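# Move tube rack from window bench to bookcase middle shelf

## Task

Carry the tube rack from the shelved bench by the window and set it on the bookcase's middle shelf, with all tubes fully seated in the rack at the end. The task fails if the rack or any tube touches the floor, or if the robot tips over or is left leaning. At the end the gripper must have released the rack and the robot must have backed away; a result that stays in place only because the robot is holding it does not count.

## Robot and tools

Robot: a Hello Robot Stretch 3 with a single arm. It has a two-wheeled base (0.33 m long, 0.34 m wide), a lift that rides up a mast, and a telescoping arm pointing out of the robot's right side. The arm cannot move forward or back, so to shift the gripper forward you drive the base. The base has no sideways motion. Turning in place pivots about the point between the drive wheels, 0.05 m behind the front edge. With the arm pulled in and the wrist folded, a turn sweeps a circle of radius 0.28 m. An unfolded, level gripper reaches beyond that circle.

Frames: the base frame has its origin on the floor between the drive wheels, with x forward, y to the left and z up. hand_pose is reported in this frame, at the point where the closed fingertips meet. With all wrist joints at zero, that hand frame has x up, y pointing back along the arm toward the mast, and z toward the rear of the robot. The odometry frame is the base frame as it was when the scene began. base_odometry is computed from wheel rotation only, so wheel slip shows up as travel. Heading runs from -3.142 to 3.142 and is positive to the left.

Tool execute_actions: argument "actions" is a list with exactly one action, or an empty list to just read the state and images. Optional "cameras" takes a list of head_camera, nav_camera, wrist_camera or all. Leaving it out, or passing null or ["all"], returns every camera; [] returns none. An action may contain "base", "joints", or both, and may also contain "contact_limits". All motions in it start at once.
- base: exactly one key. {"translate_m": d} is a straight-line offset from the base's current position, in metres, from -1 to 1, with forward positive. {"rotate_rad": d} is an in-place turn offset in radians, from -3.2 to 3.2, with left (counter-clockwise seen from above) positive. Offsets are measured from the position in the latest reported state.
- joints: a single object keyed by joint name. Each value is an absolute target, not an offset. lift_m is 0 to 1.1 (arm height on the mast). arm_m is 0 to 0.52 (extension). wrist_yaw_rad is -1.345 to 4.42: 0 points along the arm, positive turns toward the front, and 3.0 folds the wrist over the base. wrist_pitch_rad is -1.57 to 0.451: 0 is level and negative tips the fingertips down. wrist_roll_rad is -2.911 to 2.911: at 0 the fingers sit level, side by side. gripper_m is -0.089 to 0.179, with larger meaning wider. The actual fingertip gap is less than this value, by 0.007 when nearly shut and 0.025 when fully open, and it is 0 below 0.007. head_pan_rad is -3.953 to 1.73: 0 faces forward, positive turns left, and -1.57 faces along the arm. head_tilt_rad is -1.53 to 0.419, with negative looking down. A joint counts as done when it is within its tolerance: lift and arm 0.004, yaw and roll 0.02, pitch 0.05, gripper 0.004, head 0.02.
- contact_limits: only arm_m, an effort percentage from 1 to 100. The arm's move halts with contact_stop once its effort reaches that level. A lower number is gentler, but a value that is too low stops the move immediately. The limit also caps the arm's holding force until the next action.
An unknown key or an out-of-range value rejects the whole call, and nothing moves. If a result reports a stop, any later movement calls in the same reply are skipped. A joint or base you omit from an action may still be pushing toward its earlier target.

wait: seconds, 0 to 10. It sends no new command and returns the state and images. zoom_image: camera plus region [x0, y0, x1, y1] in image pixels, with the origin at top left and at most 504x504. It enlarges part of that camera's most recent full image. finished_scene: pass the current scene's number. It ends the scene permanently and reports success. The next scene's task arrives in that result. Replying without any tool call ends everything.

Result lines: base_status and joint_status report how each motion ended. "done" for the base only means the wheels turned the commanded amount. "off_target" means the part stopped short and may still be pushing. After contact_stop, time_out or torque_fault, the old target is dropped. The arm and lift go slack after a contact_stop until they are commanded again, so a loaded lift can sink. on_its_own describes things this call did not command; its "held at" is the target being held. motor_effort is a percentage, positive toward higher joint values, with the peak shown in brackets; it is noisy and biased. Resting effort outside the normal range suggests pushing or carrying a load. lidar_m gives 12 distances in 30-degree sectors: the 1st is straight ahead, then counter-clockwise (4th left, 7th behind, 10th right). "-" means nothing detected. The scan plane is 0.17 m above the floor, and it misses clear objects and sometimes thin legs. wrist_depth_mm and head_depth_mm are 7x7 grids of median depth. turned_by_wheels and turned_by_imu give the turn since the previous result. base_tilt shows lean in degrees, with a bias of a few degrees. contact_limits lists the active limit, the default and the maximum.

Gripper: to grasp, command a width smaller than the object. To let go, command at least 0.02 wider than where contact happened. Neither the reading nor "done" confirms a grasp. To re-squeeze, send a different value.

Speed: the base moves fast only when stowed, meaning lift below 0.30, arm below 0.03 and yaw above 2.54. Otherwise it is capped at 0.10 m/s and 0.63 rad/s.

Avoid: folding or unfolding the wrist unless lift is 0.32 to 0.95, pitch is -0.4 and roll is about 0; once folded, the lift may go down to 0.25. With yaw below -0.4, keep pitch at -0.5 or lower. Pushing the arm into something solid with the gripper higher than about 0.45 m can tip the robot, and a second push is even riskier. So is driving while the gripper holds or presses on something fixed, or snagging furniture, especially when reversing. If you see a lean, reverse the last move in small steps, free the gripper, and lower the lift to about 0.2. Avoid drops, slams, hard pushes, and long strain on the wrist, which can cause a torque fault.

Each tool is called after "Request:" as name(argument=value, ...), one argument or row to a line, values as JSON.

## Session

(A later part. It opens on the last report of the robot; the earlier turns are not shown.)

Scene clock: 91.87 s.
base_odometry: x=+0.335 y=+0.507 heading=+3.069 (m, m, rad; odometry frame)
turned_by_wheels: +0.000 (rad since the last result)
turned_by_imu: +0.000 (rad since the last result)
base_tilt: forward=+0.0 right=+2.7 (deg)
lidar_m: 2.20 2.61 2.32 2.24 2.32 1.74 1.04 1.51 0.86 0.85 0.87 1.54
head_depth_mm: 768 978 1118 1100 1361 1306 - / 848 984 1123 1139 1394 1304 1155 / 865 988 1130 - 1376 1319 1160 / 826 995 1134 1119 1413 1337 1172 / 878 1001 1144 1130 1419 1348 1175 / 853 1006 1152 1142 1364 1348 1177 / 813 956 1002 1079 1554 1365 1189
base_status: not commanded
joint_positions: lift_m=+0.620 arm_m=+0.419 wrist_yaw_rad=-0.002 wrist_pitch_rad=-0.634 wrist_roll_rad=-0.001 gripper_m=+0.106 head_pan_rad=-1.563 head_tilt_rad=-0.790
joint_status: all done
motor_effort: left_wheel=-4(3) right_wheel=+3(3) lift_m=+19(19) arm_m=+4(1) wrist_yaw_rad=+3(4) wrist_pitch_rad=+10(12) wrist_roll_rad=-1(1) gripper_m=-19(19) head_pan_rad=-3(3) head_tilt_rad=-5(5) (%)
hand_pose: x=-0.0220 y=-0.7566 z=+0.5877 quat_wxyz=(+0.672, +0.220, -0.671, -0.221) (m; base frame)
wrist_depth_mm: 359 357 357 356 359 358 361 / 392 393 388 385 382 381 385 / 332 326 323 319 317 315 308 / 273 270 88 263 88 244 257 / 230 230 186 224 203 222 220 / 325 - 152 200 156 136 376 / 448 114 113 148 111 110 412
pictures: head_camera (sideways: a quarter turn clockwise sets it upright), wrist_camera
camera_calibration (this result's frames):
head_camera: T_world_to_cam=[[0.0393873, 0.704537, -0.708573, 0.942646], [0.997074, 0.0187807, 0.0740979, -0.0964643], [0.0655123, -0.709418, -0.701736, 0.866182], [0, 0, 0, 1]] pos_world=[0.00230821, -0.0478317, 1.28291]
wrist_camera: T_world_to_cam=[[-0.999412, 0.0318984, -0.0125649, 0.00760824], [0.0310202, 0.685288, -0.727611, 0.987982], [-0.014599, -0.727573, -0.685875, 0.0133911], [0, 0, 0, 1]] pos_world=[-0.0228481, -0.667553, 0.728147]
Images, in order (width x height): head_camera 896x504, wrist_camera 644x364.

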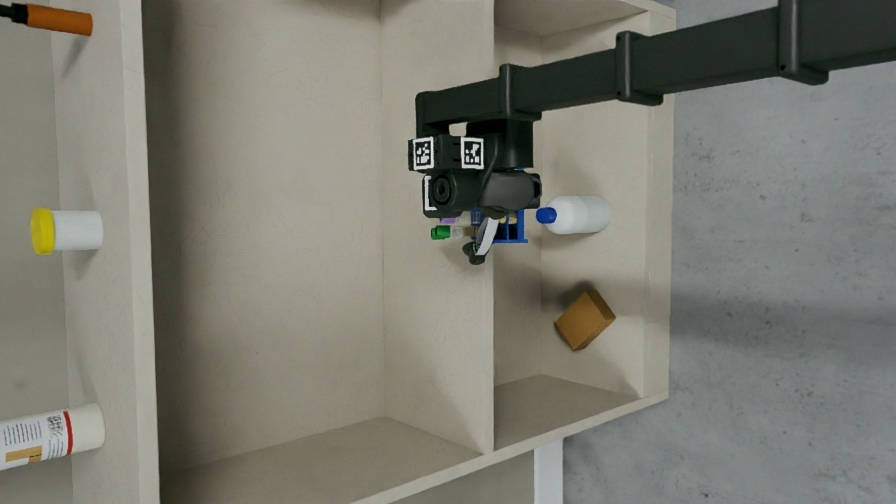

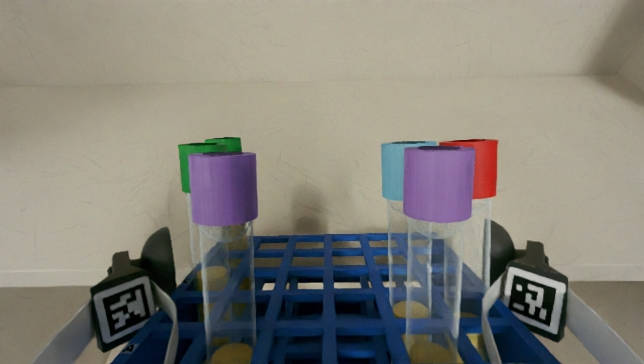

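Request:
execute_actions(
  actions=[
    {"joints":{"arm_m":0.39}},
  ],
  cameras=[],
)

Request:
execute_actions(
  actions=[
    {"joints":{"lift_m":0.69}},
  ],
  cameras=[],
)

Request:
execute_actions(
  actions=[
    {"joints":{"arm_m":0.52}},
  ],
  cameras=[],
)

Request:
execute_actions(
  actions=[
    {"joints":{"lift_m":0.625,"arm_m":0.49}},
  ],
  cameras=["wrist_camera","head_camera"],
)

Request:
execute_actions(
  actions=[
    {"joints":{"gripper_m":0.179}},
  ],
  cameras=[],
)

Request:
execute_actions(
  actions=[
    {"joints":{"lift_m":0.78}},
  ],
  cameras=[],
)

Request:
execute_actions(
  actions=[
    {"joints":{"arm_m":0.25,"lift_m":0.7,"wrist_pitch_rad":-0.3}},
  ],
  cameras=["wrist_camera","head_camera"],
)

Scene clock: 93.33 s.
base_odometry: x=+0.335 y=+0.507 heading=+3.069 (m, m, rad; odometry frame)
turned_by_wheels: +0.000 (rad since the last result)
turned_by_imu: +0.000 (rad since the last result)
base_tilt: forward=-0.1 right=+2.9 (deg)
lidar_m: 2.21 2.62 2.32 2.24 2.32 1.74 1.03 1.51 0.86 0.85 0.87 1.54
head_depth_mm: 768 976 1121 1092 1368 1311 - / 847 981 1121 1133 1396 1309 1156 / 866 984 1129 1152 1370 1319 1164 / 822 992 1134 1118 1400 1331 1170 / 876 998 1143 1129 1424 1340 1172 / 850 1007 1149 1143 1362 1353 1180 / 810 957 1003 1080 1554 1362 1189
base_status: not commanded
joint_positions: lift_m=+0.620 arm_m=+0.390 wrist_yaw_rad=-0.002 wrist_pitch_rad=-0.633 wrist_roll_rad=-0.001 gripper_m=+0.106 head_pan_rad=-1.563 head_tilt_rad=-0.790
joint_status: all done
motor_effort: left_wheel=-3(4) right_wheel=+2(3) lift_m=+20(19) arm_m=-2(5) wrist_yaw_rad=+3(3) wrist_pitch_rad=+10(10) wrist_roll_rad=+0(1) gripper_m=-18(18) head_pan_rad=-3(3) head_tilt_rad=-5(6) (%)
hand_pose: x=-0.0219 y=-0.7276 z=+0.5879 quat_wxyz=(+0.672, +0.220, -0.671, -0.221) (m; base frame)
wrist_depth_mm: 389 388 389 386 383 387 387 / 415 412 407 404 400 393 385 / 327 325 323 319 319 311 306 / 272 268 88 264 88 243 255 / 238 237 187 231 201 234 234 / 467 - 152 197 155 136 413 / 444 114 113 140 111 111 409
pictures: none
No camera images: the call's "cameras" was empty. Leave "cameras" out to get every camera's image.

Scene clock: 94.80 s.
base_odometry: x=+0.335 y=+0.507 heading=+3.069 (m, m, rad; odometry frame)
turned_by_wheels: +0.000 (rad since the last result)
turned_by_imu: +0.000 (rad since the last result)
base_tilt: forward=+0.0 right=+2.9 (deg)
lidar_m: 2.20 2.62 2.32 2.24 2.31 1.74 1.03 1.51 0.85 0.85 0.87 1.54
head_depth_mm: 768 977 1114 1096 1264 - 1134 / 847 981 1122 - 1405 1305 1161 / 861 989 1126 - 1404 1313 1162 / 822 992 1134 1122 1448 1336 1165 / 875 999 1141 1132 1425 1344 1170 / 850 1002 1149 1143 1367 1352 1180 / 814 956 1004 1081 1550 1365 1192
base_status: not commanded
joint_positions: lift_m=+0.690 arm_m=+0.390 wrist_yaw_rad=-0.002 wrist_pitch_rad=-0.632 wrist_roll_rad=-0.001 gripper_m=+0.106 head_pan_rad=-1.563 head_tilt_rad=-0.790
joint_status: all done
motor_effort: left_wheel=-3(3) right_wheel=+2(2) lift_m=+27(26) arm_m=-2(2) wrist_yaw_rad=+3(3) wrist_pitch_rad=+10(10) wrist_roll_rad=+0(0) gripper_m=-17(18) head_pan_rad=-4(3) head_tilt_rad=-5(5) (%)
hand_pose: x=-0.0219 y=-0.7277 z=+0.6575 quat_wxyz=(+0.672, +0.220, -0.671, -0.221) (m; base frame)
wrist_depth_mm: 389 386 388 388 386 390 384 / 435 432 433 430 433 432 411 / 448 458 452 445 440 432 405 / 375 374 88 368 88 338 355 / 320 319 186 303 200 309 303 / 293 - 152 197 155 136 281 / 449 114 113 140 111 111 410
pictures: none
No camera images: the call's "cameras" was empty. Leave "cameras" out to get every camera's image.

Scene clock: 97.00 s.
base_odometry: x=+0.335 y=+0.507 heading=+3.069 (m, m, rad; odometry frame)
turned_by_wheels: +0.000 (rad since the last result)
turned_by_imu: +0.000 (rad since the last result)
base_tilt: forward=+0.0 right=+2.8 (deg)
lidar_m: 2.21 2.61 2.32 2.25 2.32 1.74 1.04 1.50 0.86 0.85 0.87 1.54
head_depth_mm: 766 979 1118 1093 1273 - 1136 / 847 981 1100 1075 1391 1306 1158 / 863 986 1085 1049 1403 1321 1165 / 821 993 1133 1088 1439 1332 1165 / 873 999 1140 1133 1424 1344 1181 / 850 1005 1145 1145 1362 1352 1180 / 811 957 1003 1080 1558 1358 1190
base_status: not commanded
joint_positions: lift_m=+0.690 arm_m=+0.520 wrist_yaw_rad=-0.001 wrist_pitch_rad=-0.632 wrist_roll_rad=-0.001 gripper_m=+0.106 head_pan_rad=-1.563 head_tilt_rad=-0.790
joint_status: all done
motor_effort: left_wheel=-3(3) right_wheel=+2(2) lift_m=+27(26) arm_m=+2(0) wrist_yaw_rad=+2(3) wrist_pitch_rad=+10(10) wrist_roll_rad=+0(0) gripper_m=-18(18) head_pan_rad=-3(4) head_tilt_rad=-5(5) (%)
hand_pose: x=-0.0218 y=-0.8572 z=+0.6575 quat_wxyz=(+0.673, +0.220, -0.671, -0.221) (m; base frame)
wrist_depth_mm: 263 262 262 261 261 261 261 / 295 292 293 293 291 293 292 / 331 331 325 333 325 323 332 / 365 361 88 358 88 338 357 / 320 317 187 305 201 308 305 / 277 - 152 197 154 136 267 / 248 114 113 141 111 111 236
pictures: none
No camera images: the call's "cameras" was empty. Leave "cameras" out to get every camera's image.

Scene clock: 98.43 s.
base_odometry: x=+0.335 y=+0.507 heading=+3.069 (m, m, rad; odometry frame)
turned_by_wheels: +0.000 (rad since the last result)
turned_by_imu: +0.000 (rad since the last result)
base_tilt: forward=+0.1 right=+2.7 (deg)
lidar_m: 2.20 2.61 2.31 2.24 2.32 1.74 1.03 1.51 0.85 0.85 0.87 1.55
head_depth_mm: 765 980 1113 1095 1365 - - / 847 980 1124 1143 1414 1311 1158 / 863 989 1126 - 1399 1319 1162 / 823 994 1137 1096 1441 1339 1166 / 876 997 1147 1136 1417 1345 1172 / 853 1006 1145 1144 1368 1350 1177 / 810 955 1007 1082 1554 1358 1186
base_status: not commanded
joint_positions: lift_m=+0.625 arm_m=+0.490 wrist_yaw_rad=-0.001 wrist_pitch_rad=-0.609 wrist_roll_rad=-0.001 gripper_m=+0.106 head_pan_rad=-1.563 head_tilt_rad=-0.790
joint_status: all done
motor_effort: left_wheel=-3(3) right_wheel=+3(3) lift_m=+17(28) arm_m=-2(5) wrist_yaw_rad=+2(2) wrist_pitch_rad=+3(10) wrist_roll_rad=-1(1) gripper_m=-19(18) head_pan_rad=-3(3) head_tilt_rad=-5(6) (%)
hand_pose: x=-0.0218 y=-0.8316 z=+0.5976 quat_wxyz=(+0.675, +0.212, -0.674, -0.213) (m; base frame)
wrist_depth_mm: 288 289 288 287 285 286 288 / 319 320 321 320 321 322 320 / 345 342 320 343 343 337 332 / 291 109 285 281 93 94 275 / 245 240 151 169 92 79 233 / 211 69 74 174 131 70 203 / 191 133 121 150 123 127 180
pictures: head_camera (sideways: a quarter turn clockwise sets it upright), wrist_camera
camera_calibration (this result's frames):
head_camera: T_world_to_cam=[[0.0393875, 0.704545, -0.708565, 0.942635], [0.997074, 0.0187795, 0.0740981, -0.0964645], [0.0655119, -0.70941, -0.701744, 0.866193], [0, 0, 0, 1]] pos_world=[0.0023082, -0.0478315, 1.28291]
wrist_camera: T_world_to_cam=[[-0.999422, 0.0310694, -0.0138078, 0.0103393], [0.0310194, 0.666971, -0.744437, 1.04144], [-0.0139198, -0.744435, -0.667549, -0.0593441], [0, 0, 0, 1]] pos_world=[-0.0227977, -0.739112, 0.735817]
Images, in order (width x height): head_camera 896x504, wrist_camera 644x364.

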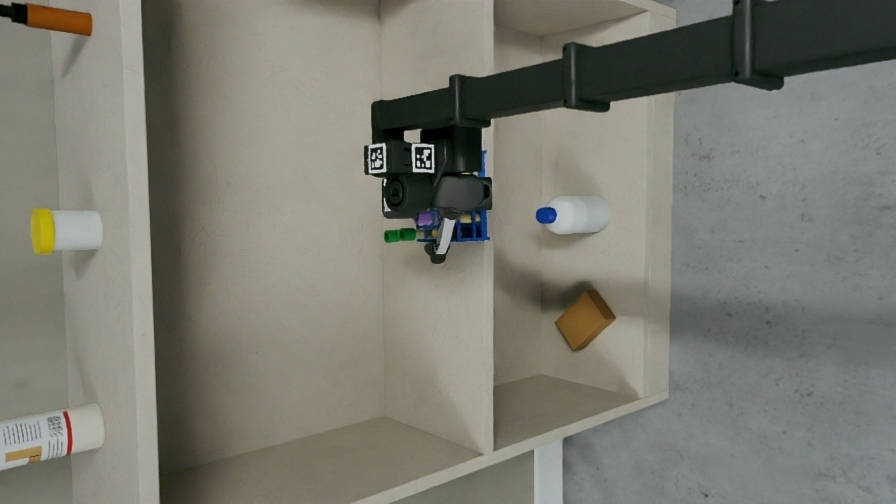

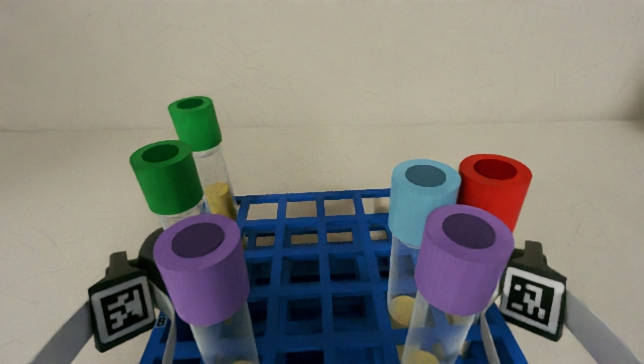

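Scene clock: 99.67 s.
base_odometry: x=+0.335 y=+0.507 heading=+3.069 (m, m, rad; odometry frame)
turned_by_wheels: +0.000 (rad since the last result)
turned_by_imu: +0.000 (rad since the last result)
base_tilt: forward=+0.0 right=+2.7 (deg)
lidar_m: 2.20 2.62 2.32 2.24 2.32 1.74 1.03 1.50 0.85 0.85 0.87 1.54
head_depth_mm: 765 978 1117 1092 1361 - - / 848 983 1120 1139 1410 1309 1156 / 864 990 1128 - 1401 1318 1160 / 823 994 1133 1117 1443 1335 1169 / 874 1000 1140 1128 1420 1345 1174 / 847 1005 1154 1146 1363 1359 1183 / 811 953 1003 1079 1551 1361 1185
base_status: not commanded
joint_positions: lift_m=+0.625 arm_m=+0.490 wrist_yaw_rad=-0.001 wrist_pitch_rad=-0.618 wrist_roll_rad=-0.001 gripper_m=+0.179 head_pan_rad=-1.563 head_tilt_rad=-0.790
joint_status: all done
motor_effort: left_wheel=-3(3) right_wheel=+3(3) lift_m=+18(18) arm_m=-2(2) wrist_yaw_rad=+2(2) wrist_pitch_rad=+5(7) wrist_roll_rad=-1(1) gripper_m=+1(85) head_pan_rad=-3(4) head_tilt_rad=-5(5) (%)
hand_pose: x=-0.0218 y=-0.8300 z=+0.5957 quat_wxyz=(+0.674, +0.215, -0.673, -0.216) (m; base frame)
wrist_depth_mm: 289 288 288 289 290 288 289 / 323 322 322 323 321 321 322 / 348 333 326 337 334 331 327 / 287 265 278 277 275 271 270 / 241 231 169 172 89 89 231 / 212 201 76 174 134 72 205 / - 175 75 157 123 70 172
pictures: none
No camera images: the call's "cameras" was empty. Leave "cameras" out to get every camera's image.

Scene clock: 101.90 s.
base_odometry: x=+0.335 y=+0.507 heading=+3.069 (m, m, rad; odometry frame)
turned_by_wheels: +0.000 (rad since the last result)
turned_by_imu: +0.000 (rad since the last result)
base_tilt: forward=+0.1 right=+2.8 (deg)
lidar_m: 2.21 2.62 2.32 2.24 2.32 1.74 1.03 1.50 0.86 0.85 0.87 1.55
head_depth_mm: 766 978 1096 - - 1288 1152 / 848 974 - 1107 1408 1306 1153 / 864 984 - 1054 1403 1316 1165 / 822 991 1137 1090 1436 1333 1170 / 871 998 1144 1131 1422 1345 1170 / 848 1008 1147 1145 1364 1351 1179 / 812 957 1003 1081 1552 1358 1188
base_status: not commanded
joint_positions: lift_m=+0.780 arm_m=+0.490 wrist_yaw_rad=-0.001 wrist_pitch_rad=-0.617 wrist_roll_rad=-0.001 gripper_m=+0.179 head_pan_rad=-1.563 head_tilt_rad=-0.790
joint_status: all done
motor_effort: left_wheel=-3(3) right_wheel=+3(3) lift_m=+25(29) arm_m=-2(2) wrist_yaw_rad=+2(2) wrist_pitch_rad=+5(5) wrist_roll_rad=-1(1) gripper_m=+0(1) head_pan_rad=-4(4) head_tilt_rad=-5(5) (%)
hand_pose: x=-0.0218 y=-0.8302 z=+0.7505 quat_wxyz=(+0.674, +0.215, -0.673, -0.216) (m; base frame)
wrist_depth_mm: 289 289 288 288 288 287 288 / 322 321 323 321 322 320 321 / 365 365 363 363 362 365 361 / 418 418 418 420 423 419 404 / 440 449 438 439 434 435 410 / 386 383 379 382 375 374 379 / - 337 328 297 323 329 317
pictures: none
No camera images: the call's "cameras" was empty. Leave "cameras" out to get every camera's image.

Scene clock: 104.90 s.
base_odometry: x=+0.335 y=+0.507 heading=+3.069 (m, m, rad; odometry frame)
turned_by_wheels: +0.000 (rad since the last result)
turned_by_imu: +0.000 (rad since the last result)
base_tilt: forward=+0.0 right=+2.7 (deg)
lidar_m: 2.20 2.61 2.32 2.24 2.32 1.74 1.03 1.51 0.86 0.85 0.87 1.54
head_depth_mm: 767 976 1119 1095 1261 - 1154 / 849 984 1123 1123 - 1307 1154 / 864 987 1131 1092 - 1320 1160 / 825 994 1139 1121 1429 1329 1168 / 875 999 1145 1132 1418 1344 1172 / 849 1002 1150 1142 1362 1348 1179 / 812 955 1001 1079 1557 1357 1189
base_status: not commanded
joint_positions: lift_m=+0.700 arm_m=+0.250 wrist_yaw_rad=-0.001 wrist_pitch_rad=-0.321 wrist_roll_rad=-0.001 gripper_m=+0.179 head_pan_rad=-1.563 head_tilt_rad=-0.790
joint_status: all done
motor_effort: left_wheel=-3(3) right_wheel=+3(3) lift_m=+17(23) arm_m=-2(6) wrist_yaw_rad=+1(2) wrist_pitch_rad=+6(7) wrist_roll_rad=-1(1) gripper_m=+0(1) head_pan_rad=-3(3) head_tilt_rad=-5(5) (%)
hand_pose: x=-0.0217 y=-0.6308 z=+0.7353 quat_wxyz=(+0.698, +0.113, -0.698, -0.114) (m; base frame)
wrist_depth_mm: 483 498 496 499 492 493 420 / 487 533 528 529 532 532 423 / 484 571 568 560 563 559 423 / 484 618 618 610 595 590 427 / 475 542 526 440 508 518 424 / 427 419 416 363 393 405 388 / - 705 816 802 817 715 454
pictures: head_camera (sideways: a quarter turn clockwise sets it upright), wrist_camera
camera_calibration (this result's frames):
head_camera: T_world_to_cam=[[0.0393874, 0.704547, -0.708563, 0.942633], [0.997074, 0.0187794, 0.0740981, -0.0964645], [0.065512, -0.709408, -0.701746, 0.866195], [0, 0, 0, 1]] pos_world=[0.0023082, -0.0478314, 1.28291]
wrist_camera: T_world_to_cam=[[-0.999449, 0.0252093, -0.0216106, 0.00814918], [0.0303243, 0.427852, -0.90334, 0.976013], [-0.0135264, -0.903497, -0.42838, -0.0941569], [0, 0, 0, 1]] pos_world=[-0.0227258, -0.502865, 0.841513]
Images, in order (width x height): head_camera 896x504, wrist_camera 644x364.

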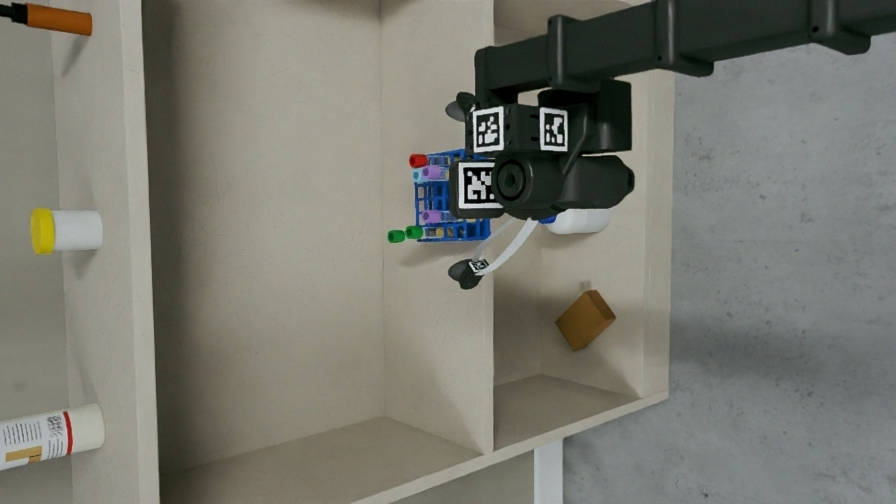

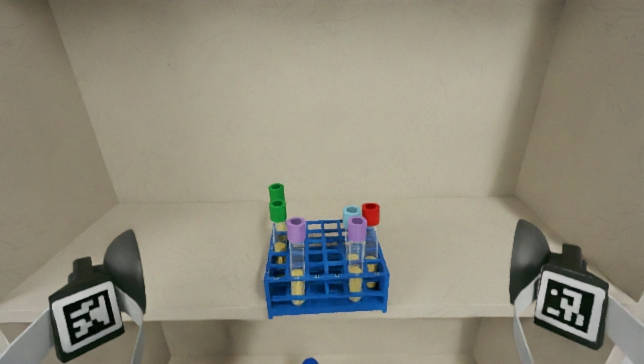

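Request:
finished_scene(
  scene=2,
)

The scene is finished: the task was done.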